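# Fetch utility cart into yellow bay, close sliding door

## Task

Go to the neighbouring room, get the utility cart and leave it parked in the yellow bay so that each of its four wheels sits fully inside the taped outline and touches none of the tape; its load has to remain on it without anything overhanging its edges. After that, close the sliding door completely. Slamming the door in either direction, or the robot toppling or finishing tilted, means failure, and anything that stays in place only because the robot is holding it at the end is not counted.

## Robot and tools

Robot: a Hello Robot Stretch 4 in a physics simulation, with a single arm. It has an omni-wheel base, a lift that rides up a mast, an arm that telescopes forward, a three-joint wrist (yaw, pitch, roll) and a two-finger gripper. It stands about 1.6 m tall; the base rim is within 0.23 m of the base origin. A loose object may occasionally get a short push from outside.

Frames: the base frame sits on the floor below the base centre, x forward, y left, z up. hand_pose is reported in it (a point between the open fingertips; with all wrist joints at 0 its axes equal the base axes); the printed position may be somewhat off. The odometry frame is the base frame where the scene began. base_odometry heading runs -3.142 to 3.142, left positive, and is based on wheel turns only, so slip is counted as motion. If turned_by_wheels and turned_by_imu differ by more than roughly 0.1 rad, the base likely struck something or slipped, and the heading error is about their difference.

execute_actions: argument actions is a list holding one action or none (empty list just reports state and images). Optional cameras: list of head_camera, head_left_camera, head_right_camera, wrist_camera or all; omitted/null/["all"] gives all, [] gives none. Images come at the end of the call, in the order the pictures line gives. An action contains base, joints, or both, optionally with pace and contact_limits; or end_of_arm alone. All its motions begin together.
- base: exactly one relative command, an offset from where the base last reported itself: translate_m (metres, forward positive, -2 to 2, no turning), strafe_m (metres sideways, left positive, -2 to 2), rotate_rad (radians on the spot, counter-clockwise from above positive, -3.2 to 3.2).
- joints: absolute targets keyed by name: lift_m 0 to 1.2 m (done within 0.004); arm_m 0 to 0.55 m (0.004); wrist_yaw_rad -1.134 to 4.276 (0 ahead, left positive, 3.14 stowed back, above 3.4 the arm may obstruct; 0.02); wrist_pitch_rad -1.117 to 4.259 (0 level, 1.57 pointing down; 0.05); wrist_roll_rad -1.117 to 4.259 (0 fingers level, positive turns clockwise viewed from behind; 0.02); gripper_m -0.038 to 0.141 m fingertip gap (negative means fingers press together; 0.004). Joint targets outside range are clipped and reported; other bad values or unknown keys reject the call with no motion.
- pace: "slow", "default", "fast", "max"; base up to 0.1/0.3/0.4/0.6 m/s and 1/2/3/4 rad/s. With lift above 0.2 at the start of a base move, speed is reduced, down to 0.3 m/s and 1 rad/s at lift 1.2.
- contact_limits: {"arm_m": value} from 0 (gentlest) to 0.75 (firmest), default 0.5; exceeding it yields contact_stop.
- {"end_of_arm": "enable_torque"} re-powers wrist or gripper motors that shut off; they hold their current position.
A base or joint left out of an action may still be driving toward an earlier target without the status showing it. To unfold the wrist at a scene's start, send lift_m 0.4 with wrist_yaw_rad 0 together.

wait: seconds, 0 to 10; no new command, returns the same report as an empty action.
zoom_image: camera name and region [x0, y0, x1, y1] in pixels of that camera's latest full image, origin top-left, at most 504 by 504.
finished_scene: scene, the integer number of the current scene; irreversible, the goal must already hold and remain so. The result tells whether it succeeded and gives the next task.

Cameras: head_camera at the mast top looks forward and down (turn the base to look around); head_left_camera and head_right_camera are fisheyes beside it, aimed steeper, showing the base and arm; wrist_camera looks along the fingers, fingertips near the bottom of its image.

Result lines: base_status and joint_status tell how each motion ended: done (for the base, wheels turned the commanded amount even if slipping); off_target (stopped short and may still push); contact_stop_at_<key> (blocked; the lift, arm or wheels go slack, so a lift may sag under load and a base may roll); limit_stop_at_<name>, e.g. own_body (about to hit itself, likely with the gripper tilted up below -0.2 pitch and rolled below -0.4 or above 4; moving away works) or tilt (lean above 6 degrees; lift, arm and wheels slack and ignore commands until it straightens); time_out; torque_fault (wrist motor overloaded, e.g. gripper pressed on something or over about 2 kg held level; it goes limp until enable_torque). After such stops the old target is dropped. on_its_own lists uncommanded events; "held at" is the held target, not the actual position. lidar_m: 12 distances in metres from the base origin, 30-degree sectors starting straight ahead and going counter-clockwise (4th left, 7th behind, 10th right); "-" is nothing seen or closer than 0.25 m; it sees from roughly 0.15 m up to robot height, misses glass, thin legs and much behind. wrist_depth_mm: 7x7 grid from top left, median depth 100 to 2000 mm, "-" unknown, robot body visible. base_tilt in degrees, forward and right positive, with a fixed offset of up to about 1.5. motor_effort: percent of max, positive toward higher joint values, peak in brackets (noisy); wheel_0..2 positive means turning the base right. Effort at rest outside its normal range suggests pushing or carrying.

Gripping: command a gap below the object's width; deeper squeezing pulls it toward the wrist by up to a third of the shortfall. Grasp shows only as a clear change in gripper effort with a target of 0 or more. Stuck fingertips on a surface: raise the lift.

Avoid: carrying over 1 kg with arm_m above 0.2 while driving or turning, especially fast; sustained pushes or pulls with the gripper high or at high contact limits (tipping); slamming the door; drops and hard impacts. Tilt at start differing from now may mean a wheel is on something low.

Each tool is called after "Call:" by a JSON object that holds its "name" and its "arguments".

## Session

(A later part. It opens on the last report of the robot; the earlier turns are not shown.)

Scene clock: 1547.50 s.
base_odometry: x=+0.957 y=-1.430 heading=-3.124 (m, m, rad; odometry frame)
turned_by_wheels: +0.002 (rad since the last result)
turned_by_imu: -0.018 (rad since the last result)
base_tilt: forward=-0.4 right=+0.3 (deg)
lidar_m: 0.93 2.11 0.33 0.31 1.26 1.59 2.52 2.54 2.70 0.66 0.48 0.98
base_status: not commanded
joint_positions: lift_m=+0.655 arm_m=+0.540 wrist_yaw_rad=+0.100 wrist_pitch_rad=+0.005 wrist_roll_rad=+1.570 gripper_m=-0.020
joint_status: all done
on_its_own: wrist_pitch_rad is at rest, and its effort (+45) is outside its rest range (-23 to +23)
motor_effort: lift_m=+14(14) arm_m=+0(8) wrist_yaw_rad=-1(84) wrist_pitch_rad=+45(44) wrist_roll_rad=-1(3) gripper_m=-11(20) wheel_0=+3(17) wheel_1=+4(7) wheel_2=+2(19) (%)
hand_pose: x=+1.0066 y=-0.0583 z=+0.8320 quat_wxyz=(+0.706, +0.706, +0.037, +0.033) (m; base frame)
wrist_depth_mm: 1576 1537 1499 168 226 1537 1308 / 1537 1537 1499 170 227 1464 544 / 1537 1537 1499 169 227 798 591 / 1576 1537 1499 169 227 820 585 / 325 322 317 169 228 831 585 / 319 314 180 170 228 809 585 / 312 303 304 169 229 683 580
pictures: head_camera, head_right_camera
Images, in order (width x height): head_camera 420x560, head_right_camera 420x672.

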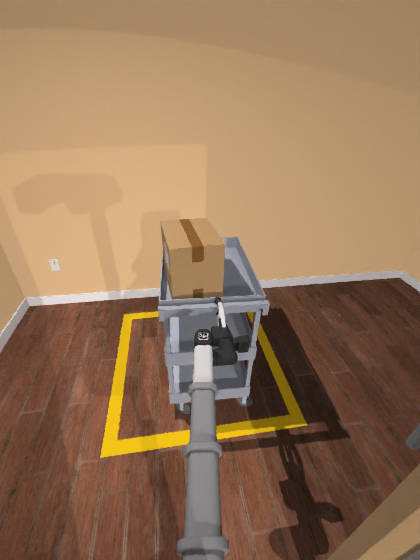

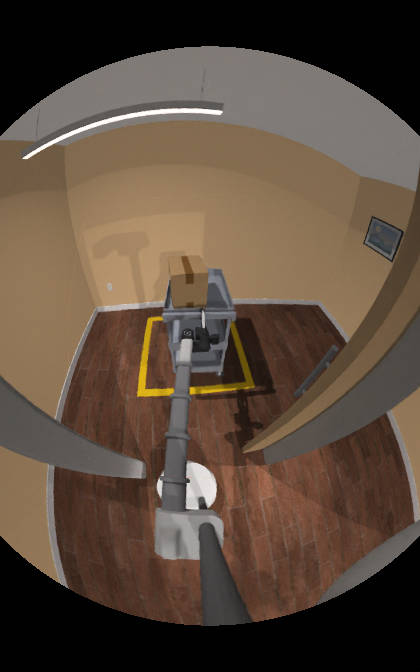

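Call:
{"name": "execute_actions", "arguments": {"actions": [{"joints":{"gripper_m":0.12}}], "cameras": []}}

Call:
{"name": "execute_actions", "arguments": {"actions": [{"joints":{"arm_m":0.0},"pace":"slow"}], "cameras": ["head_camera","head_left_camera"]}}

Call:
{"name": "zoom_image", "arguments": {"camera": "head_camera", "region": [90, 190, 330, 470]}}

Scene clock: 1557.60 s.
base_odometry: x=+0.957 y=-1.430 heading=-3.124 (m, m, rad; odometry frame)
turned_by_wheels: +0.000 (rad since the last result)
turned_by_imu: -0.002 (rad since the last result)
base_tilt: forward=-0.3 right=+0.2 (deg)
lidar_m: 0.91 2.12 0.33 0.30 1.26 1.61 2.49 2.55 2.67 0.63 0.50 0.99
base_status: not commanded
joint_positions: lift_m=+0.655 arm_m=+0.540 wrist_yaw_rad=+0.098 wrist_pitch_rad=+0.009 wrist_roll_rad=+1.570 gripper_m=+0.120
joint_status: all done
on_its_own: wrist_pitch_rad is at rest, and its effort (+31) is outside its rest range (-23 to +23)
motor_effort: lift_m=+14(14) arm_m=+0(0) wrist_yaw_rad=+3(5) wrist_pitch_rad=+31(42) wrist_roll_rad=-2(1) gripper_m=+1(15) wheel_0=+3(3) wheel_1=+4(4) wheel_2=+0(2) (%)
hand_pose: x=+1.0065 y=-0.0587 z=+0.8310 quat_wxyz=(+0.707, +0.706, +0.038, +0.032) (m; base frame)
wrist_depth_mm: 1576 1537 1499 178 233 1499 1281 / 1537 1537 1537 180 233 1464 535 / 1464 1499 1537 182 232 798 574 / 1499 1576 1464 185 234 831 580 / 327 324 324 187 234 820 580 / 320 319 186 181 232 831 574 / 315 310 309 155 198 732 574
pictures: none
No camera images: the call's "cameras" was empty. Leave "cameras" out to get every camera's image.

Scene clock: 1564.27 s.
base_odometry: x=+0.957 y=-1.430 heading=-3.124 (m, m, rad; odometry frame)
turned_by_wheels: +0.000 (rad since the last result)
turned_by_imu: -0.002 (rad since the last result)
base_tilt: forward=-0.3 right=+0.2 (deg)
lidar_m: 0.92 2.11 0.32 0.31 1.28 1.58 2.52 2.56 2.71 0.66 0.48 1.03
base_status: not commanded
joint_positions: lift_m=+0.655 arm_m=+0.001 wrist_yaw_rad=+0.100 wrist_pitch_rad=+0.022 wrist_roll_rad=+1.570 gripper_m=+0.120
joint_status: all done
motor_effort: lift_m=+14(14) arm_m=-6(7) wrist_yaw_rad=-2(3) wrist_pitch_rad=-7(30) wrist_roll_rad=-1(0) gripper_m=-2(5) wheel_0=+1(2) wheel_1=+3(4) wheel_2=+1(1) (%)
hand_pose: x=+0.4677 y=-0.0582 z=+0.8271 quat_wxyz=(+0.707, +0.706, +0.043, +0.028) (m; base frame)
wrist_depth_mm: - - - - - 1983 1281 / - - - - - 1661 1182 / - - - 778 1397 768 1025 / - - 878 798 1430 778 1060 / - - 842 768 1397 768 1025 / 1983 - 218 778 768 211 1118 / - - 1983 141 - 1756 1308
pictures: head_camera, head_left_camera
Images, in order (width x height): head_camera 420x560, head_left_camera 420x672.

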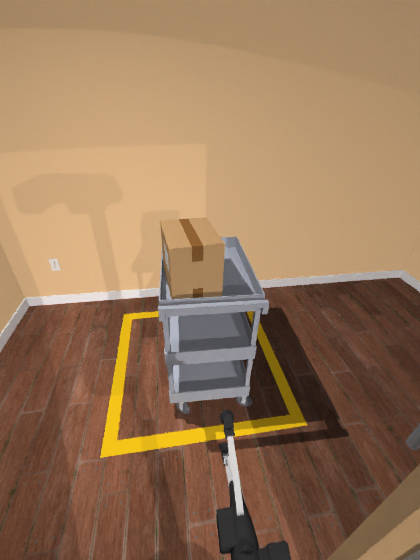

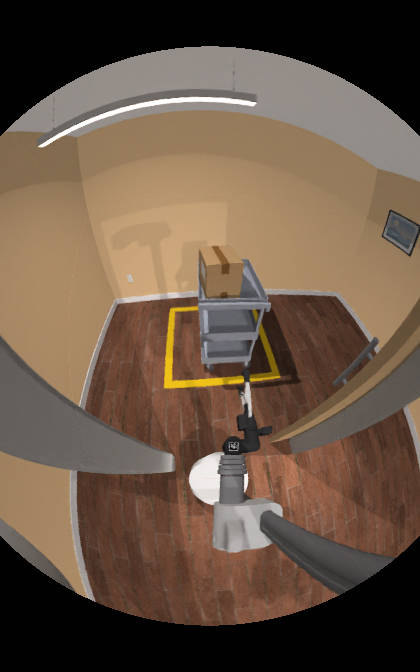

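Region (90, 190, 330, 470) of head_camera's 420x560 image, scaled by 1.800, with more detail than that image has; it fills the left 432 columns of this view, and the rest is white.

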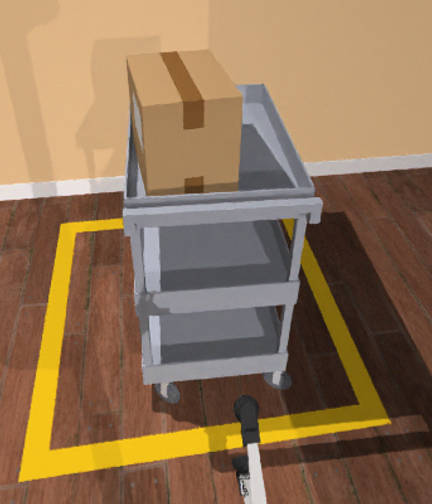

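Call:
{"name": "execute_actions", "arguments": {"actions": [{"joints":{"wrist_pitch_rad":1.5,"wrist_roll_rad":0,"gripper_m":0.03,"wrist_yaw_rad":0,"lift_m":0.9},"base":{"translate_m":0.35},"pace":"slow"}]}}

Scene clock: 1584.30 s.
base_odometry: x=+0.607 y=-1.436 heading=-3.124 (m, m, rad; odometry frame)
turned_by_wheels: +0.000 (rad since the last result)
turned_by_imu: -0.003 (rad since the last result)
base_tilt: forward=-0.4 right=+0.1 (deg)
lidar_m: 0.55 0.56 1.42 1.17 0.36 1.95 2.87 2.86 0.64 0.40 2.43 0.62
base_status: done
joint_positions: lift_m=+0.900 arm_m=+0.001 wrist_yaw_rad=+0.000 wrist_pitch_rad=+1.500 wrist_roll_rad=+0.000 gripper_m=+0.030
joint_status: all done
motor_effort: lift_m=+22(21) arm_m=-6(6) wrist_yaw_rad=-2(5) wrist_pitch_rad=+0(4) wrist_roll_rad=-1(6) gripper_m=-6(5) wheel_0=+2(3) wheel_1=+2(3) wheel_2=-2(7) (%)
hand_pose: x=+0.1924 y=-0.0874 z=+0.7901 quat_wxyz=(+0.732, +0.000, +0.682, +0.000) (m; base frame)
wrist_depth_mm: 1118 1078 931 917 1060 1042 1042 / 1060 1078 1060 1008 1078 1042 1042 / 1025 1078 1042 1025 1042 1025 1008 / 1060 1025 1025 1060 1008 1042 991 / 1042 1025 1042 820 1025 1008 1008 / 1008 1025 196 788 192 991 991 / 1008 1042 788 155 976 732 683
pictures: head_camera, head_left_camera, head_right_camera, wrist_camera
Images, in order (width x height): head_camera 420x560, head_left_camera 420x672, head_right_camera 420x672, wrist_camera 616x392.

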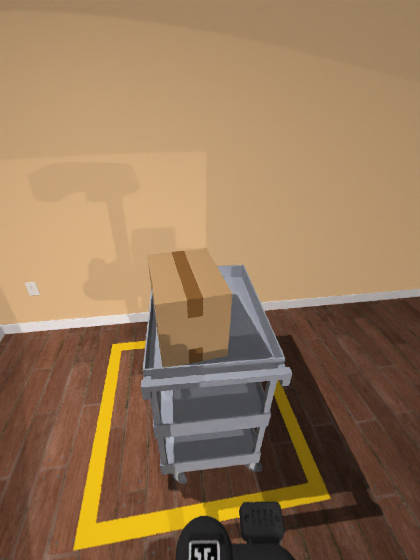

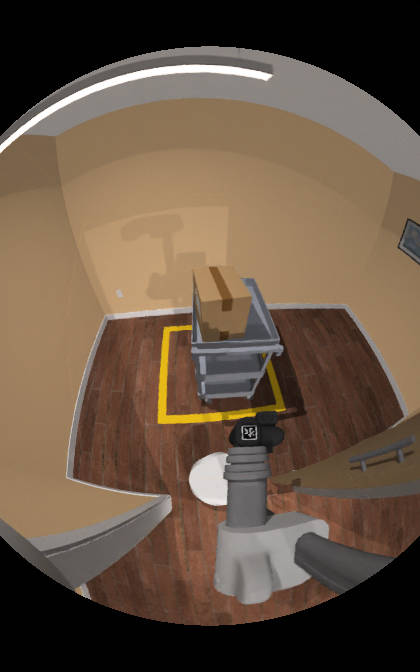

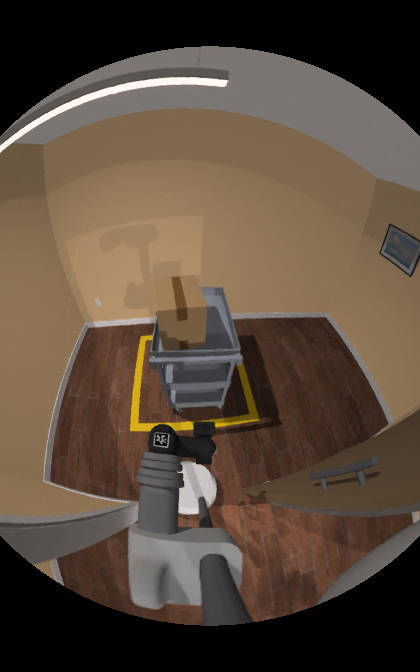

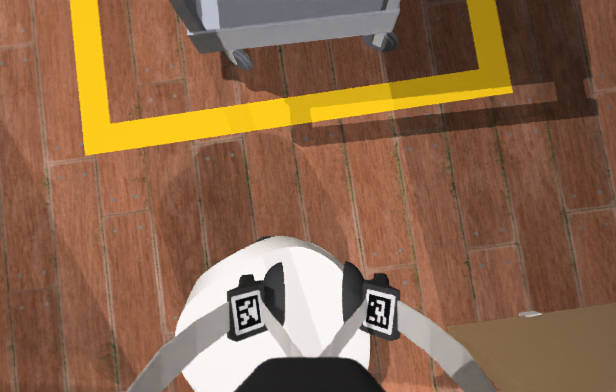

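Call:
{"name": "execute_actions", "arguments": {"actions": [{"base":{"rotate_rad":0.12},"pace":"slow"}], "cameras": []}}

Call:
{"name": "execute_actions", "arguments": {"actions": [{"base":{"translate_m":0.27},"pace":"slow"}]}}

Scene clock: 1593.97 s.
base_odometry: x=+0.607 y=-1.436 heading=-3.004 (m, m, rad; odometry frame)
turned_by_wheels: +0.120 (rad since the last result)
turned_by_imu: +0.119 (rad since the last result)
base_tilt: forward=-0.4 right=+0.2 (deg)
lidar_m: 0.57 1.92 1.34 0.57 0.38 1.97 2.87 2.98 0.43 0.40 2.52 0.59
base_status: done
joint_positions: lift_m=+0.900 arm_m=+0.001 wrist_yaw_rad=+0.000 wrist_pitch_rad=+1.500 wrist_roll_rad=+0.000 gripper_m=+0.030
joint_status: not commanded
motor_effort: lift_m=+22(22) arm_m=-6(6) wrist_yaw_rad=-2(2) wrist_pitch_rad=+0(0) wrist_roll_rad=-2(1) gripper_m=-1(3) wheel_0=-1(3) wheel_1=-2(7) wheel_2=-3(7) (%)
hand_pose: x=+0.1924 y=-0.0874 z=+0.7901 quat_wxyz=(+0.732, +0.000, +0.682, +0.000) (m; base frame)
wrist_depth_mm: 1098 1078 1098 917 917 1025 1042 / 1060 1060 1042 1042 1042 1060 1042 / 1060 1042 1060 1025 1025 1042 1025 / 1060 1042 1025 1025 1042 1025 1025 / 1042 1008 1042 809 1025 1008 1025 / 1025 1008 196 778 192 1008 1008 / 1025 976 798 154 976 842 854
pictures: none
No camera images: the call's "cameras" was empty. Leave "cameras" out to get every camera's image.

Scene clock: 1597.93 s.
base_odometry: x=+0.340 y=-1.473 heading=-3.004 (m, m, rad; odometry frame)
turned_by_wheels: +0.000 (rad since the last result)
turned_by_imu: -0.002 (rad since the last result)
base_tilt: forward=-0.3 right=+0.2 (deg)
lidar_m: 0.29 0.33 1.36 1.30 0.55 0.54 3.16 3.28 0.53 1.25 0.46 0.33
base_status: done
joint_positions: lift_m=+0.900 arm_m=+0.001 wrist_yaw_rad=+0.000 wrist_pitch_rad=+1.500 wrist_roll_rad=+0.000 gripper_m=+0.030
joint_status: not commanded
motor_effort: lift_m=+22(22) arm_m=-6(6) wrist_yaw_rad=-2(2) wrist_pitch_rad=-1(1) wrist_roll_rad=-1(0) gripper_m=-2(3) wheel_0=+1(5) wheel_1=+2(7) wheel_2=-3(7) (%)
hand_pose: x=+0.1924 y=-0.0874 z=+0.7901 quat_wxyz=(+0.732, +0.000, +0.682, +0.000) (m; base frame)
wrist_depth_mm: 182 181 180 178 177 176 252 / 1078 1060 564 564 559 549 1042 / 1060 1078 917 866 891 1025 1025 / 1060 1042 1060 1042 1008 1008 1042 / 1042 1042 1025 809 1042 1042 1008 / 1025 1025 196 788 192 1008 1008 / 1042 1008 809 154 976 1008 991
pictures: head_camera, head_left_camera, head_right_camera, wrist_camera
Images, in order (width x height): head_camera 420x560, head_left_camera 420x672, head_right_camera 420x672, wrist_camera 616x392.

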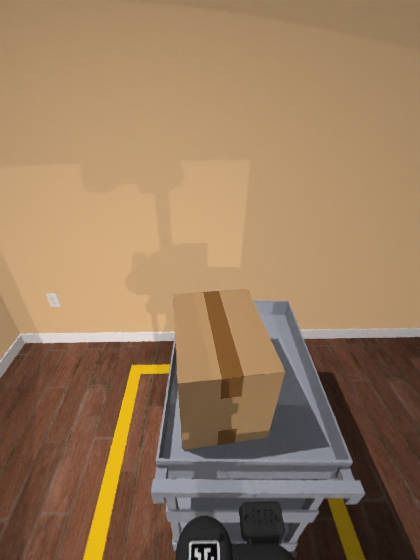

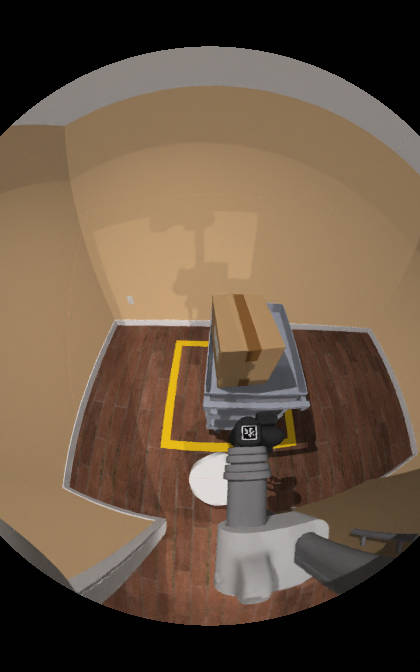

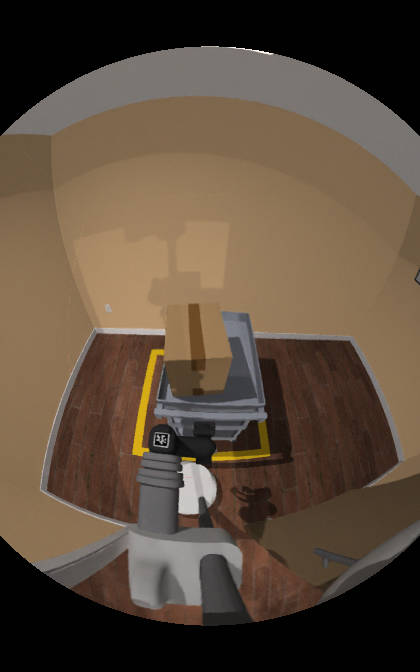

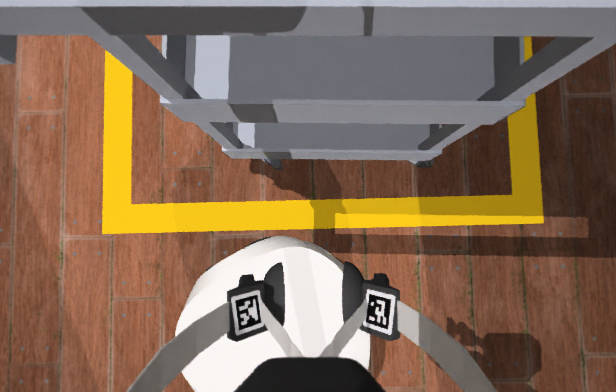

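Call:
{"name": "execute_actions", "arguments": {"actions": [{"base":{"translate_m":-0.03},"pace":"slow"}], "cameras": []}}

Call:
{"name": "execute_actions", "arguments": {"actions": [{"base":{"strafe_m":-0.6},"pace":"slow"}], "cameras": ["head_camera","head_left_camera","head_right_camera"]}}

Scene clock: 1609.87 s.
base_odometry: x=+0.370 y=-1.469 heading=-3.004 (m, m, rad; odometry frame)
turned_by_wheels: +0.000 (rad since the last result)
turned_by_imu: -0.001 (rad since the last result)
base_tilt: forward=-0.4 right=+0.2 (deg)
lidar_m: 0.34 0.39 1.35 1.30 0.51 0.52 3.12 3.21 0.48 1.13 2.39 0.36
base_status: done
joint_positions: lift_m=+0.900 arm_m=+0.001 wrist_yaw_rad=+0.000 wrist_pitch_rad=+1.500 wrist_roll_rad=+0.000 gripper_m=+0.030
joint_status: not commanded
motor_effort: lift_m=+22(22) arm_m=-6(5) wrist_yaw_rad=-2(2) wrist_pitch_rad=-2(0) wrist_roll_rad=-1(1) gripper_m=-6(4) wheel_0=-1(4) wheel_1=-2(2) wheel_2=+3(7) (%)
hand_pose: x=+0.1924 y=-0.0874 z=+0.7901 quat_wxyz=(+0.732, +0.000, +0.682, +0.000) (m; base frame)
wrist_depth_mm: 1098 424 574 574 569 569 397 / 1078 1060 569 569 564 539 1025 / 1078 1060 1060 891 891 1042 1025 / 1060 1042 1060 1060 1025 1025 1008 / 1042 1042 1042 809 1008 1008 991 / 1008 1008 196 788 192 991 1008 / 1025 1008 798 154 991 976 991
pictures: none
No camera images: the call's "cameras" was empty. Leave "cameras" out to get every camera's image.

Scene clock: 1617.00 s.
base_odometry: x=+0.287 y=-0.875 heading=-3.004 (m, m, rad; odometry frame)
turned_by_wheels: +0.000 (rad since the last result)
turned_by_imu: +0.001 (rad since the last result)
base_tilt: forward=-0.4 right=+0.2 (deg)
lidar_m: 0.92 0.40 0.47 1.54 1.03 0.25 0.27 0.29 0.42 1.34 1.86 1.71
base_status: done
joint_positions: lift_m=+0.900 arm_m=+0.001 wrist_yaw_rad=+0.000 wrist_pitch_rad=+1.500 wrist_roll_rad=+0.000 gripper_m=+0.030
joint_status: not commanded
motor_effort: lift_m=+22(22) arm_m=-5(6) wrist_yaw_rad=-2(2) wrist_pitch_rad=+3(2) wrist_roll_rad=-1(1) gripper_m=-5(4) wheel_0=+3(6) wheel_1=-2(5) wheel_2=+1(2) (%)
hand_pose: x=+0.1924 y=-0.0874 z=+0.7901 quat_wxyz=(+0.732, +0.000, +0.682, +0.000) (m; base frame)
wrist_depth_mm: 559 904 1078 1060 1060 1060 1042 / 530 904 1078 1060 1042 1042 1025 / 904 904 1042 1042 1025 1042 1025 / 1025 1025 1025 1025 1025 1025 1008 / 1042 1042 1025 809 1008 991 1008 / 1025 1025 196 788 192 1008 1008 / 1025 1008 798 154 1008 991 976
pictures: head_camera, head_left_camera, head_right_camera
Images, in order (width x height): head_camera 420x560, head_left_camera 420x672, head_right_camera 420x672.

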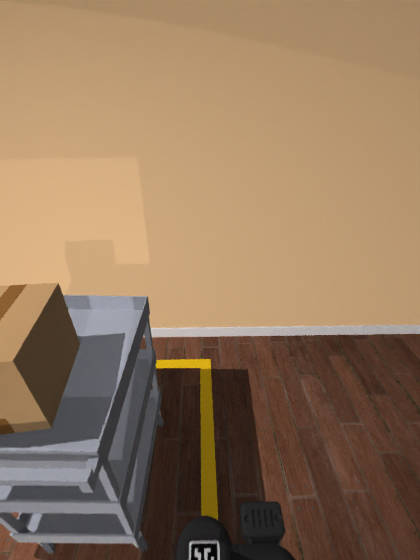

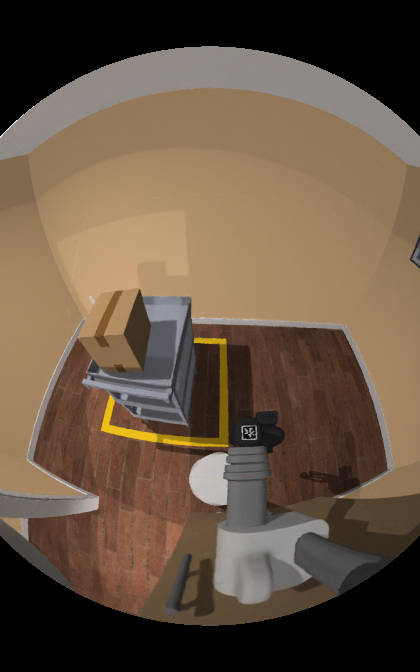

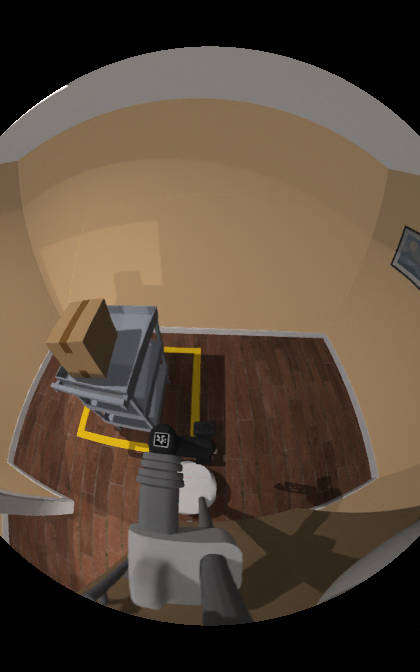

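Call:
{"name": "execute_actions", "arguments": {"actions": [{"base":{"translate_m":0.2}}], "cameras": []}}

Call:
{"name": "execute_actions", "arguments": {"actions": [{"base":{"strafe_m":-0.5}}], "cameras": []}}

Call:
{"name": "execute_actions", "arguments": {"actions": [{"base":{"rotate_rad":1.9},"joints":{"lift_m":0.92,"wrist_pitch_rad":0.0,"gripper_m":0.12},"pace":"slow"}]}}

Scene clock: 1628.97 s.
base_odometry: x=+0.089 y=-0.902 heading=-3.004 (m, m, rad; odometry frame)
turned_by_wheels: +0.000 (rad since the last result)
turned_by_imu: -0.002 (rad since the last result)
base_tilt: forward=-0.4 right=+0.2 (deg)
lidar_m: 1.42 0.32 0.28 0.68 1.11 0.46 0.43 0.51 0.71 1.81 1.87 1.52
base_status: done
joint_positions: lift_m=+0.900 arm_m=+0.001 wrist_yaw_rad=+0.000 wrist_pitch_rad=+1.500 wrist_roll_rad=+0.000 gripper_m=+0.030
joint_status: not commanded
motor_effort: lift_m=+22(22) arm_m=-6(6) wrist_yaw_rad=-2(1) wrist_pitch_rad=+1(2) wrist_roll_rad=-1(1) gripper_m=-3(6) wheel_0=+2(4) wheel_1=+3(9) wheel_2=-1(11) (%)
hand_pose: x=+0.1924 y=-0.0874 z=+0.7901 quat_wxyz=(+0.732, +0.000, +0.682, +0.000) (m; base frame)
wrist_depth_mm: 574 904 1042 1060 1078 1042 1060 / 569 917 1060 1060 1042 1042 1042 / 564 891 1042 1042 1042 1060 1042 / 554 917 1042 1042 1008 1042 1008 / 1025 1025 1042 809 1042 991 991 / 1008 1008 196 798 192 1008 1008 / 1008 1025 788 154 1008 991 976
pictures: none
No camera images: the call's "cameras" was empty. Leave "cameras" out to get every camera's image.

Scene clock: 1631.97 s.
base_odometry: x=+0.021 y=-0.407 heading=-3.004 (m, m, rad; odometry frame)
turned_by_wheels: +0.000 (rad since the last result)
turned_by_imu: +0.002 (rad since the last result)
base_tilt: forward=-0.3 right=+0.2 (deg)
lidar_m: 1.42 1.02 0.74 0.75 0.71 0.50 0.48 0.49 0.78 1.28 1.35 1.48
base_status: done
joint_positions: lift_m=+0.900 arm_m=+0.001 wrist_yaw_rad=+0.000 wrist_pitch_rad=+1.500 wrist_roll_rad=+0.000 gripper_m=+0.030
joint_status: not commanded
motor_effort: lift_m=+22(22) arm_m=-6(5) wrist_yaw_rad=-2(2) wrist_pitch_rad=+0(2) wrist_roll_rad=-1(1) gripper_m=-5(6) wheel_0=+1(8) wheel_1=-1(8) wheel_2=+0(1) (%)
hand_pose: x=+0.1924 y=-0.0874 z=+0.7901 quat_wxyz=(+0.732, +0.000, +0.682, +0.000) (m; base frame)
wrist_depth_mm: 1098 1078 1060 1098 1060 1042 1042 / 1060 1060 1042 1060 1060 1042 1042 / 1078 1042 1042 1042 1042 1025 1025 / 1060 1042 1060 1042 1025 1042 1008 / 1060 1008 1060 809 991 1008 1008 / 1042 1042 196 798 192 991 976 / 1025 1025 788 154 976 991 991
pictures: none
No camera images: the call's "cameras" was empty. Leave "cameras" out to get every camera's image.

Scene clock: 1635.63 s.
base_odometry: x=+0.021 y=-0.407 heading=-1.105 (m, m, rad; odometry frame)
turned_by_wheels: +1.899 (rad since the last result)
turned_by_imu: +1.910 (rad since the last result)
base_tilt: forward=-0.4 right=+0.3 (deg)
lidar_m: 1.56 0.54 0.46 0.47 0.58 1.22 1.31 1.59 1.45 1.44 0.83 0.74
base_status: done
joint_positions: lift_m=+0.920 arm_m=+0.001 wrist_yaw_rad=+0.000 wrist_pitch_rad=+0.003 wrist_roll_rad=+0.000 gripper_m=+0.120
joint_status: all done
motor_effort: lift_m=+22(22) arm_m=-6(6) wrist_yaw_rad=-2(2) wrist_pitch_rad=-9(11) wrist_roll_rad=-1(1) gripper_m=-2(6) wheel_0=+0(4) wheel_1=-4(8) wheel_2=-2(7) (%)
hand_pose: x=+0.4604 y=-0.0874 z=+1.0970 quat_wxyz=(+1.000, +0.000, +0.001, +0.000) (m; base frame)
wrist_depth_mm: 530 - - 1863 - 1983 1921 / 525 - - 1808 - 1983 1921 / 530 - - 1863 - - 1921 / 504 - - 1808 - 1983 1983 / 517 - - 1863 - - 1983 / 517 - 1397 1808 - 213 1863 / 512 - - 141 - - 741
pictures: head_camera, head_left_camera, head_right_camera, wrist_camera
Images, in order (width x height): head_camera 420x560, head_left_camera 420x672, head_right_camera 420x672, wrist_camera 616x392.

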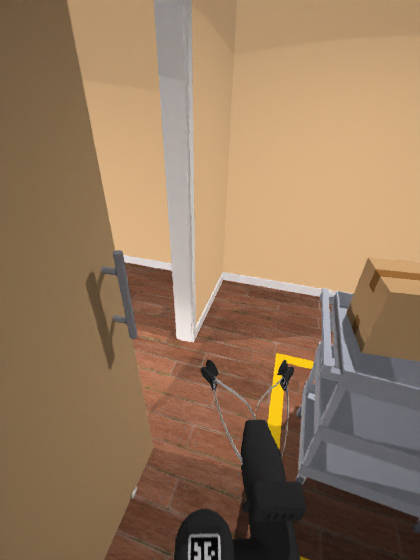

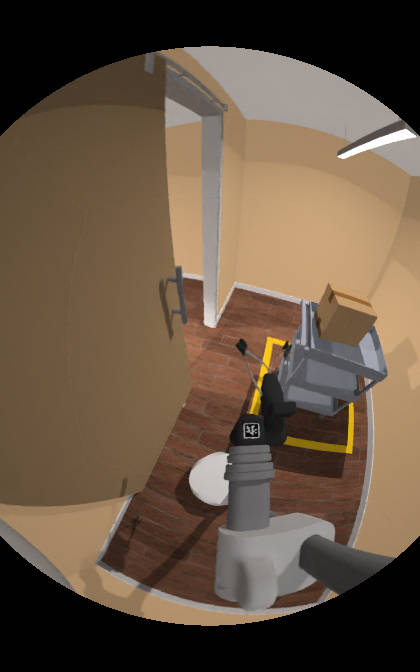

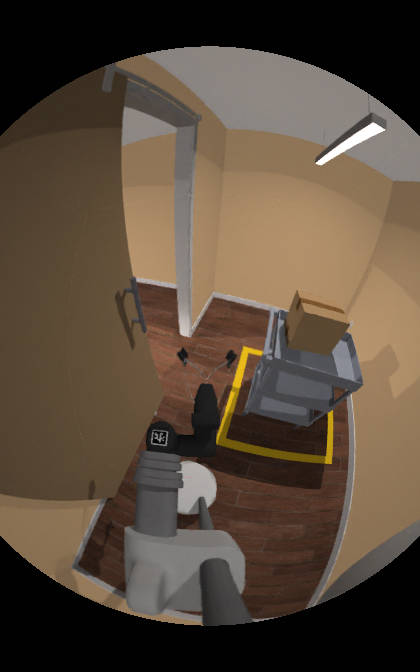

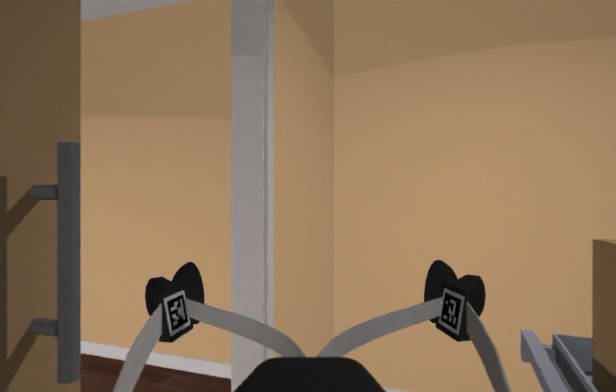

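Call:
{"name": "execute_actions", "arguments": {"actions": [{"base":{"strafe_m":0.18},"joints":{"lift_m":0.88},"pace":"slow"}], "cameras": ["head_camera","wrist_camera","head_left_camera"]}}

Scene clock: 1649.33 s.
base_odometry: x=+0.182 y=-0.326 heading=-1.105 (m, m, rad; odometry frame)
turned_by_wheels: +0.000 (rad since the last result)
turned_by_imu: -0.002 (rad since the last result)
base_tilt: forward=-0.3 right=+0.3 (deg)
lidar_m: 0.60 0.35 0.28 0.30 0.36 0.85 1.25 1.50 1.61 1.61 0.88 0.87
base_status: done
joint_positions: lift_m=+0.880 arm_m=+0.001 wrist_yaw_rad=+0.000 wrist_pitch_rad=+0.003 wrist_roll_rad=+0.000 gripper_m=+0.120
joint_status: all done
motor_effort: lift_m=+13(19) arm_m=-6(6) wrist_yaw_rad=-2(3) wrist_pitch_rad=-8(9) wrist_roll_rad=+0(1) gripper_m=+0(2) wheel_0=-1(6) wheel_1=+2(7) wheel_2=+0(2) (%)
hand_pose: x=+0.4604 y=-0.0874 z=+1.0578 quat_wxyz=(+1.000, +0.000, +0.001, +0.000) (m; base frame)
wrist_depth_mm: 351 452 - 1397 - - 1921 / 351 449 - 1397 - - 1983 / 353 455 - 1366 - - 1921 / 353 455 - 1430 - - 1983 / 351 455 - 1366 - - - / 353 421 492 1430 - 215 1921 / 351 421 - 142 - - -
pictures: head_camera, head_left_camera, wrist_camera
Images, in order (width x height): head_camera 420x560, head_left_camera 420x672, wrist_camera 616x392.

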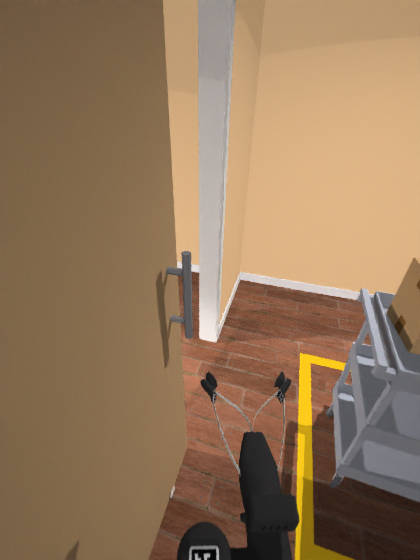

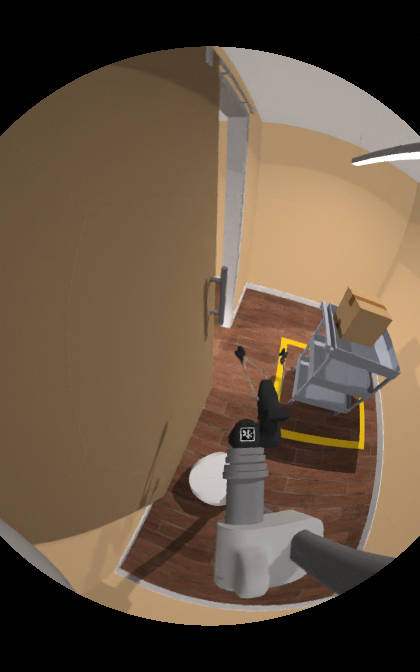

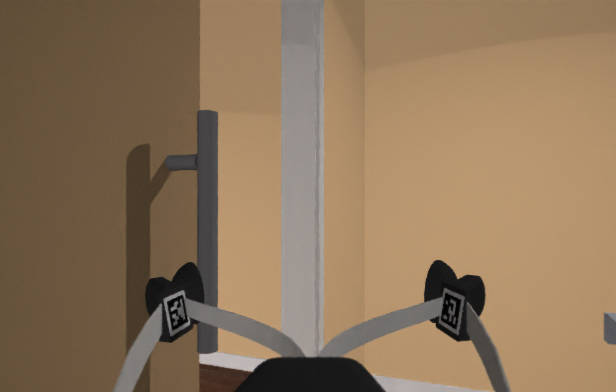

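Call:
{"name": "execute_actions", "arguments": {"actions": [{"base":{"rotate_rad":0.12},"joints":{"gripper_m":0.09},"pace":"slow"}], "cameras": []}}

Call:
{"name": "execute_actions", "arguments": {"actions": [{"joints":{"arm_m":0.25},"pace":"slow"}], "cameras": ["head_camera","wrist_camera"]}}

Scene clock: 1661.50 s.
base_odometry: x=+0.182 y=-0.326 heading=-0.985 (m, m, rad; odometry frame)
turned_by_wheels: +0.119 (rad since the last result)
turned_by_imu: +0.119 (rad since the last result)
base_tilt: forward=-0.4 right=+0.2 (deg)
lidar_m: 0.49 0.30 0.28 0.30 0.38 1.12 1.25 1.66 1.61 1.22 0.85 1.00
base_status: done
joint_positions: lift_m=+0.880 arm_m=+0.001 wrist_yaw_rad=+0.000 wrist_pitch_rad=+0.003 wrist_roll_rad=+0.000 gripper_m=+0.090
joint_status: all done
motor_effort: lift_m=+13(13) arm_m=-6(6) wrist_yaw_rad=-2(2) wrist_pitch_rad=-7(7) wrist_roll_rad=-2(1) gripper_m=-2(1) wheel_0=-1(4) wheel_1=-3(6) wheel_2=-3(5) (%)
hand_pose: x=+0.4604 y=-0.0874 z=+1.0578 quat_wxyz=(+1.000, +0.000, +0.001, +0.000) (m; base frame)
wrist_depth_mm: 296 368 488 - 1661 - 1921 / 296 368 488 - 1708 - 1921 / 297 370 488 - 1708 - 1863 / 296 368 492 - 1661 - 1921 / 296 368 488 - 1499 - 1921 / 297 357 198 - 195 - 1863 / 294 343 473 144 1708 - 1863
pictures: none
No camera images: the call's "cameras" was empty. Leave "cameras" out to get every camera's image.

Scene clock: 1665.30 s.
base_odometry: x=+0.182 y=-0.326 heading=-0.985 (m, m, rad; odometry frame)
turned_by_wheels: +0.000 (rad since the last result)
turned_by_imu: -0.001 (rad since the last result)
base_tilt: forward=-0.3 right=+0.1 (deg)
lidar_m: 0.50 0.32 0.28 0.30 0.37 1.13 1.26 1.64 1.62 1.20 0.82 0.99
base_status: not commanded
joint_positions: lift_m=+0.880 arm_m=+0.249 wrist_yaw_rad=+0.000 wrist_pitch_rad=+0.003 wrist_roll_rad=+0.000 gripper_m=+0.090
joint_status: all done
motor_effort: lift_m=+13(13) arm_m=+6(7) wrist_yaw_rad=-2(2) wrist_pitch_rad=-9(8) wrist_roll_rad=-1(1) gripper_m=-4(5) wheel_0=-1(1) wheel_1=-3(3) wheel_2=-3(3) (%)
hand_pose: x=+0.7083 y=-0.0874 z=+1.0578 quat_wxyz=(+1.000, +0.000, +0.001, +0.000) (m; base frame)
wrist_depth_mm: 196 243 296 - 1255 1808 1708 / 196 245 249 - 1205 1863 1756 / 197 243 249 - 1255 1863 1708 / 196 245 250 - 1205 1863 1756 / 197 245 250 - 1138 1808 1708 / 196 236 198 - 196 1863 1708 / 196 230 252 144 1229 1863 1708
pictures: head_camera, wrist_camera
Images, in order (width x height): head_camera 420x560, wrist_camera 616x392.

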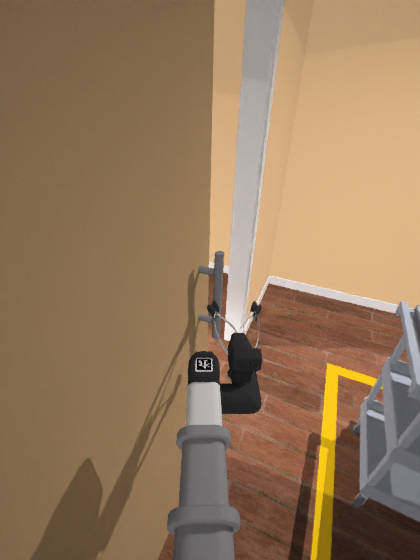

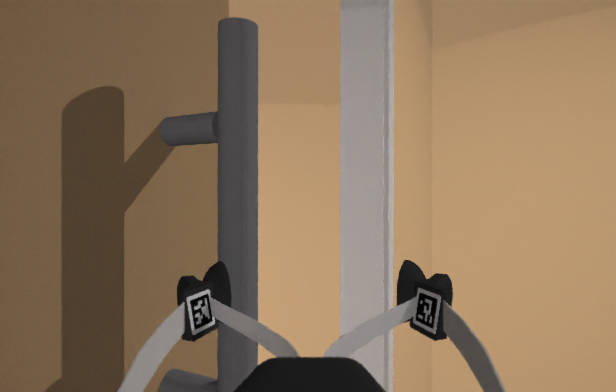

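Call:
{"name": "execute_actions", "arguments": {"actions": [{"base":{"rotate_rad":0.05},"pace":"slow"}], "cameras": []}}

Call:
{"name": "execute_actions", "arguments": {"actions": [{"joints":{"arm_m":0.36},"pace":"slow","contact_limits":{"arm_m":0.6}}], "cameras": ["head_camera","wrist_camera"]}}

Scene clock: 1672.50 s.
base_odometry: x=+0.182 y=-0.326 heading=-0.936 (m, m, rad; odometry frame)
turned_by_wheels: +0.050 (rad since the last result)
turned_by_imu: +0.049 (rad since the last result)
base_tilt: forward=-0.3 right=+0.2 (deg)
lidar_m: 0.48 0.31 0.27 0.30 0.43 1.25 1.30 1.71 1.61 1.15 0.87 1.13
base_status: done
joint_positions: lift_m=+0.880 arm_m=+0.249 wrist_yaw_rad=+0.000 wrist_pitch_rad=+0.003 wrist_roll_rad=+0.000 gripper_m=+0.090
joint_status: not commanded
motor_effort: lift_m=+13(13) arm_m=+6(6) wrist_yaw_rad=-2(3) wrist_pitch_rad=-7(9) wrist_roll_rad=-1(1) gripper_m=-2(0) wheel_0=-2(3) wheel_1=-2(5) wheel_2=-2(7) (%)
hand_pose: x=+0.7083 y=-0.0874 z=+1.0578 quat_wxyz=(+1.000, +0.000, +0.001, +0.000) (m; base frame)
wrist_depth_mm: 169 208 270 - 1118 1863 1661 / 168 208 270 325 1098 1808 1708 / 169 208 258 250 1098 1863 1708 / 170 208 270 327 1138 1863 1708 / 169 208 270 324 1098 1863 1661 / 169 202 197 327 196 1808 1708 / 169 196 258 144 1118 1808 1708
pictures: none
No camera images: the call's "cameras" was empty. Leave "cameras" out to get every camera's image.

Scene clock: 1674.87 s.
base_odometry: x=+0.182 y=-0.326 heading=-0.935 (m, m, rad; odometry frame)
turned_by_wheels: +0.001 (rad since the last result)
turned_by_imu: +0.000 (rad since the last result)
base_tilt: forward=-0.4 right=+0.2 (deg)
lidar_m: 0.44 0.33 0.28 0.29 0.40 1.24 1.28 1.71 1.62 1.14 0.87 1.14
base_status: not commanded
joint_positions: lift_m=+0.880 arm_m=+0.358 wrist_yaw_rad=-0.003 wrist_pitch_rad=+0.002 wrist_roll_rad=+0.000 gripper_m=+0.090
joint_status: all done
motor_effort: lift_m=+13(13) arm_m=+10(9) wrist_yaw_rad=+5(13) wrist_pitch_rad=-10(6) wrist_roll_rad=-1(1) gripper_m=+1(2) wheel_0=+2(2) wheel_1=+1(2) wheel_2=-2(2) (%)
contact_limits: arm_m 0.6
hand_pose: x=+0.8174 y=-0.0882 z=+1.0579 quat_wxyz=(+1.000, +0.000, +0.001, -0.001) (m; base frame)
wrist_depth_mm: 122 150 179 129 991 1756 1661 / 122 150 141 129 991 1661 1576 / 122 150 179 129 976 1756 1618 / 122 150 179 129 976 1756 1618 / 122 151 179 129 991 1708 1618 / 122 150 173 129 191 1808 1618 / 122 141 176 125 976 1708 1576
pictures: head_camera, wrist_camera
Images, in order (width x height): head_camera 420x560, wrist_camera 616x392.

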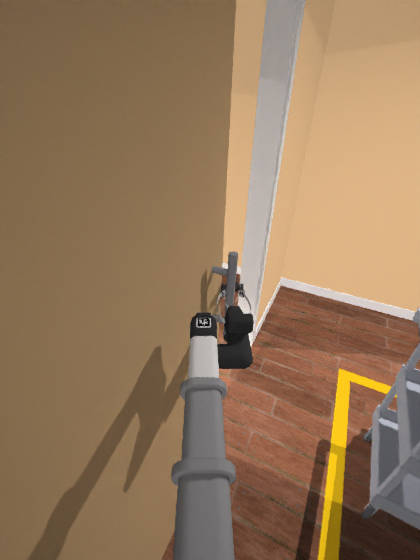

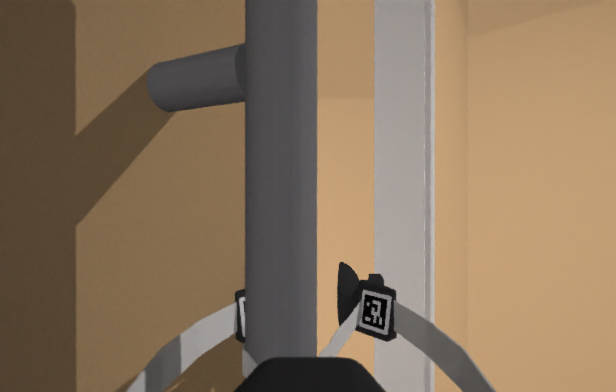

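Call:
{"name": "execute_actions", "arguments": {"actions": [{"joints":{"arm_m":0.48},"pace":"slow","contact_limits":{"arm_m":0.7}}], "cameras": ["head_camera","wrist_camera"]}}

Scene clock: 1685.20 s.
base_odometry: x=+0.181 y=-0.326 heading=-0.938 (m, m, rad; odometry frame)
turned_by_wheels: -0.003 (rad since the last result)
turned_by_imu: -0.032 (rad since the last result)
base_tilt: forward=-0.4 right=+0.3 (deg)
lidar_m: 0.49 0.31 0.30 0.31 0.50 1.19 1.30 1.68 1.61 1.17 0.82 0.99
base_status: not commanded
joint_positions: lift_m=+0.880 arm_m=+0.479 wrist_yaw_rad=-0.017 wrist_pitch_rad=+0.002 wrist_roll_rad=+0.000 gripper_m=+0.090
joint_status: all done
on_its_own: wrist_yaw_rad is at rest, and its effort (+47) is outside its rest range (-13 to +13)
motor_effort: lift_m=+14(14) arm_m=+8(17) wrist_yaw_rad=+47(72) wrist_pitch_rad=-7(13) wrist_roll_rad=-2(0) gripper_m=-1(2) wheel_0=-19(19) wheel_1=-7(8) wheel_2=-13(21) (%)
contact_limits: arm_m 0.7
hand_pose: x=+0.9365 y=-0.0924 z=+1.0579 quat_wxyz=(+1.000, +0.000, +0.001, -0.009) (m; base frame)
wrist_depth_mm: 107 130 158 115 866 1708 1537 / 107 131 137 115 866 1661 1537 / 108 130 173 115 866 1708 1576 / 108 131 173 115 866 1661 1576 / 108 131 173 115 866 1708 1464 / 108 131 166 115 192 1661 1576 / 108 126 164 114 878 1537 1499
pictures: head_camera, wrist_camera
Images, in order (width x height): head_camera 420x560, wrist_camera 616x392.

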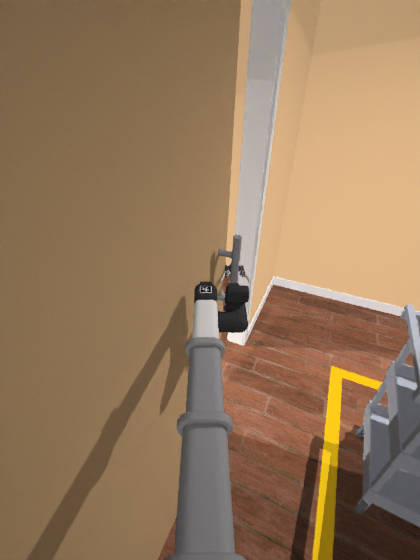

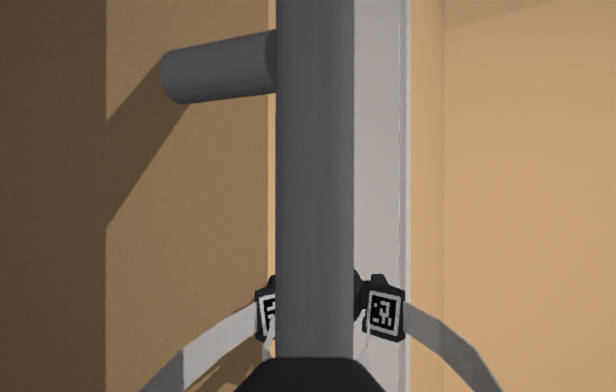

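Call:
{"name": "execute_actions", "arguments": {"actions": [{"base":{"rotate_rad":-0.09},"pace":"slow"}], "cameras": []}}

Call:
{"name": "execute_actions", "arguments": {"actions": [{"base":{"translate_m":0.1},"pace":"slow"}], "cameras": ["head_camera","wrist_camera"]}}

Scene clock: 1693.53 s.
base_odometry: x=+0.182 y=-0.326 heading=-1.025 (m, m, rad; odometry frame)
turned_by_wheels: -0.087 (rad since the last result)
turned_by_imu: -0.053 (rad since the last result)
base_tilt: forward=-0.4 right=+0.1 (deg)
lidar_m: 0.51 0.31 0.29 0.28 0.49 1.02 1.29 1.64 1.61 1.24 0.84 0.90
base_status: done
joint_positions: lift_m=+0.880 arm_m=+0.479 wrist_yaw_rad=+0.006 wrist_pitch_rad=+0.002 wrist_roll_rad=+0.001 gripper_m=+0.090
joint_status: not commanded
on_its_own: wrist_yaw_rad is at rest, and its effort (-20) is outside its rest range (-13 to +13)
motor_effort: lift_m=+14(14) arm_m=+7(8) wrist_yaw_rad=-20(47) wrist_pitch_rad=-7(8) wrist_roll_rad=-3(3) gripper_m=+1(2) wheel_0=+16(35) wheel_1=+9(20) wheel_2=+12(20) (%)
hand_pose: x=+0.9388 y=-0.0856 z=+1.0580 quat_wxyz=(+1.000, +0.000, +0.001, +0.003) (m; base frame)
wrist_depth_mm: 120 151 176 131 866 1618 1576 / 121 145 135 131 878 1661 1537 / 120 151 182 131 878 1708 1499 / 120 151 183 131 878 1708 1499 / 120 151 183 131 878 1708 1537 / 120 150 175 131 193 1618 1537 / 120 140 176 123 866 1618 1499
pictures: none
No camera images: the call's "cameras" was empty. Leave "cameras" out to get every camera's image.

Scene clock: 1695.80 s.
base_odometry: x=+0.233 y=-0.411 heading=-1.028 (m, m, rad; odometry frame)
turned_by_wheels: -0.003 (rad since the last result)
turned_by_imu: -0.005 (rad since the last result)
base_tilt: forward=-0.4 right=+0.3 (deg)
lidar_m: 0.46 0.30 0.25 0.25 0.44 0.90 1.36 1.74 1.64 1.11 0.78 0.99
base_status: done
joint_positions: lift_m=+0.880 arm_m=+0.479 wrist_yaw_rad=-0.017 wrist_pitch_rad=+0.002 wrist_roll_rad=+0.001 gripper_m=+0.090
joint_status: not commanded
on_its_own: wrist_yaw_rad is at rest, and its effort (+48) is outside its rest range (-13 to +13)
motor_effort: lift_m=+14(14) arm_m=+6(6) wrist_yaw_rad=+48(57) wrist_pitch_rad=-9(8) wrist_roll_rad=-1(3) gripper_m=-2(0) wheel_0=-15(20) wheel_1=-4(9) wheel_2=-18(22) (%)
hand_pose: x=+0.9367 y=-0.0924 z=+1.0579 quat_wxyz=(+1.000, +0.000, +0.001, -0.009) (m; base frame)
wrist_depth_mm: 107 130 154 114 1042 1499 1430 / 107 130 132 114 1060 1618 1430 / 107 130 178 114 1042 1537 1430 / 107 130 177 114 1060 1576 1464 / 108 130 178 114 1060 1537 1499 / 107 130 169 114 191 1618 1430 / 108 125 164 112 1060 1499 1464
pictures: head_camera, wrist_camera
Images, in order (width x height): head_camera 420x560, wrist_camera 616x392.

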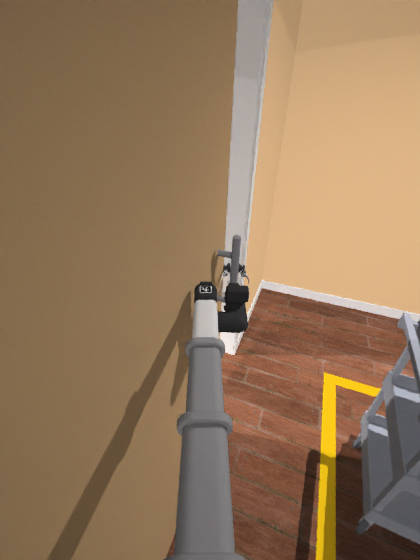

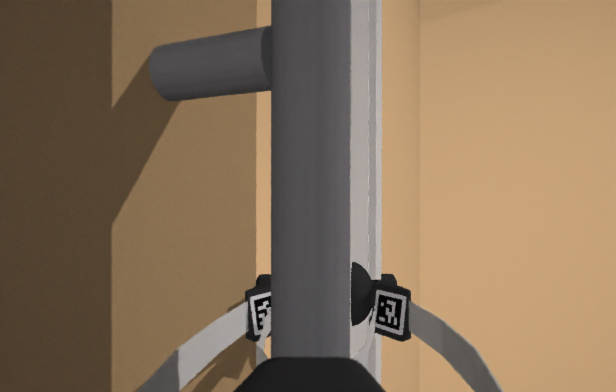

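Call:
{"name": "execute_actions", "arguments": {"actions": [{"base":{"rotate_rad":-0.07},"pace":"slow"}]}}

Call:
{"name": "execute_actions", "arguments": {"actions": [{"base":{"translate_m":0.1},"pace":"slow"}]}}

Scene clock: 1721.17 s.
base_odometry: x=+0.236 y=-0.410 heading=-1.069 (m, m, rad; odometry frame)
turned_by_wheels: -0.041 (rad since the last result)
turned_by_imu: -0.025 (rad since the last result)
base_tilt: forward=-0.4 right=+0.3 (deg)
lidar_m: 0.46 0.26 0.25 0.25 0.41 0.85 1.36 1.72 1.66 1.13 0.79 0.98
base_status: rotate_rad contact_stop (by the wheels' count: -0.041 of -0.070)
joint_positions: lift_m=+0.880 arm_m=+0.479 wrist_yaw_rad=-0.005 wrist_pitch_rad=+0.002 wrist_roll_rad=+0.001 gripper_m=+0.090
joint_status: not commanded
on_its_own: the wheels are slack since a contact_stop
motor_effort: lift_m=+14(14) arm_m=+6(7) wrist_yaw_rad=+13(47) wrist_pitch_rad=-5(9) wrist_roll_rad=-3(3) gripper_m=-2(2) wheel_0=+0(34) wheel_1=+0(17) wheel_2=+0(18) (%)
hand_pose: x=+0.9380 y=-0.0890 z=+1.0579 quat_wxyz=(+1.000, +0.000, +0.001, -0.003) (m; base frame)
wrist_depth_mm: 108 135 167 116 1138 1537 1430 / 109 136 132 116 1118 1576 1464 / 109 136 185 116 1118 1576 1430 / 109 136 185 116 1098 1537 1464 / 108 136 185 116 1118 1576 1430 / 109 135 176 116 191 1537 1499 / 109 129 172 114 1098 1499 1464
pictures: head_camera, head_left_camera, head_right_camera, wrist_camera
Images, in order (width x height): head_camera 420x560, head_left_camera 420x672, head_right_camera 420x672, wrist_camera 616x392.

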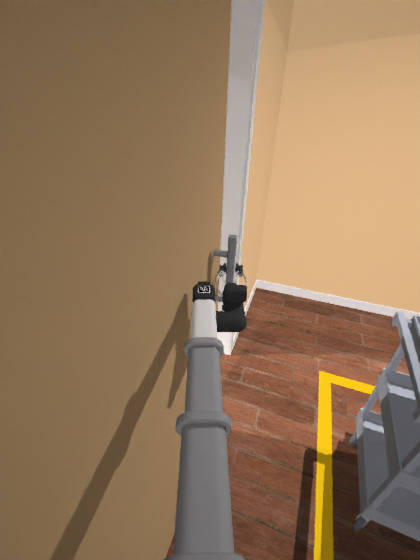

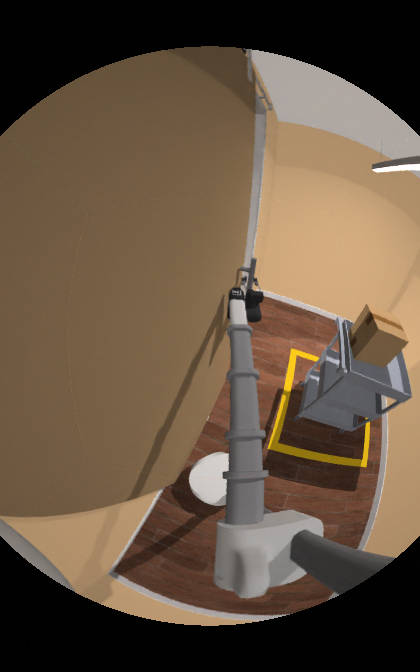

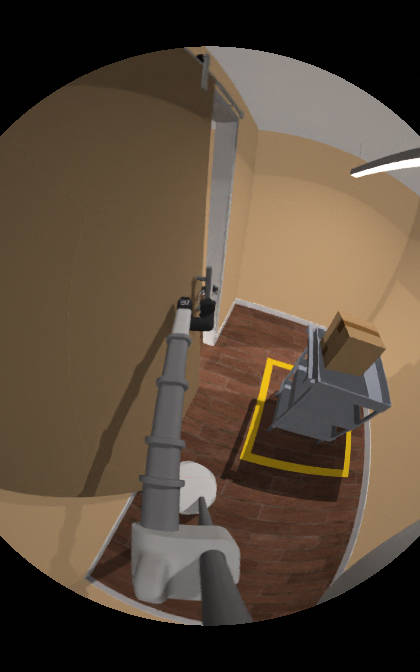

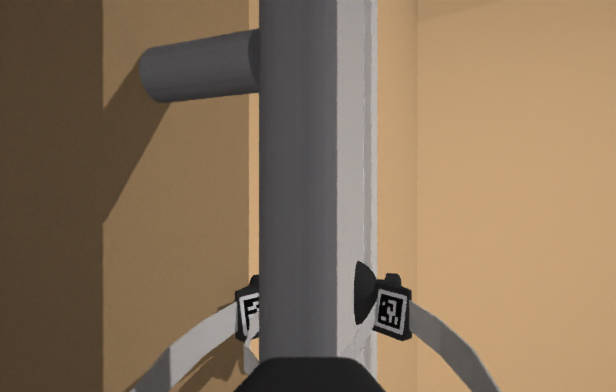

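not run: a stop came earlier in this reply.


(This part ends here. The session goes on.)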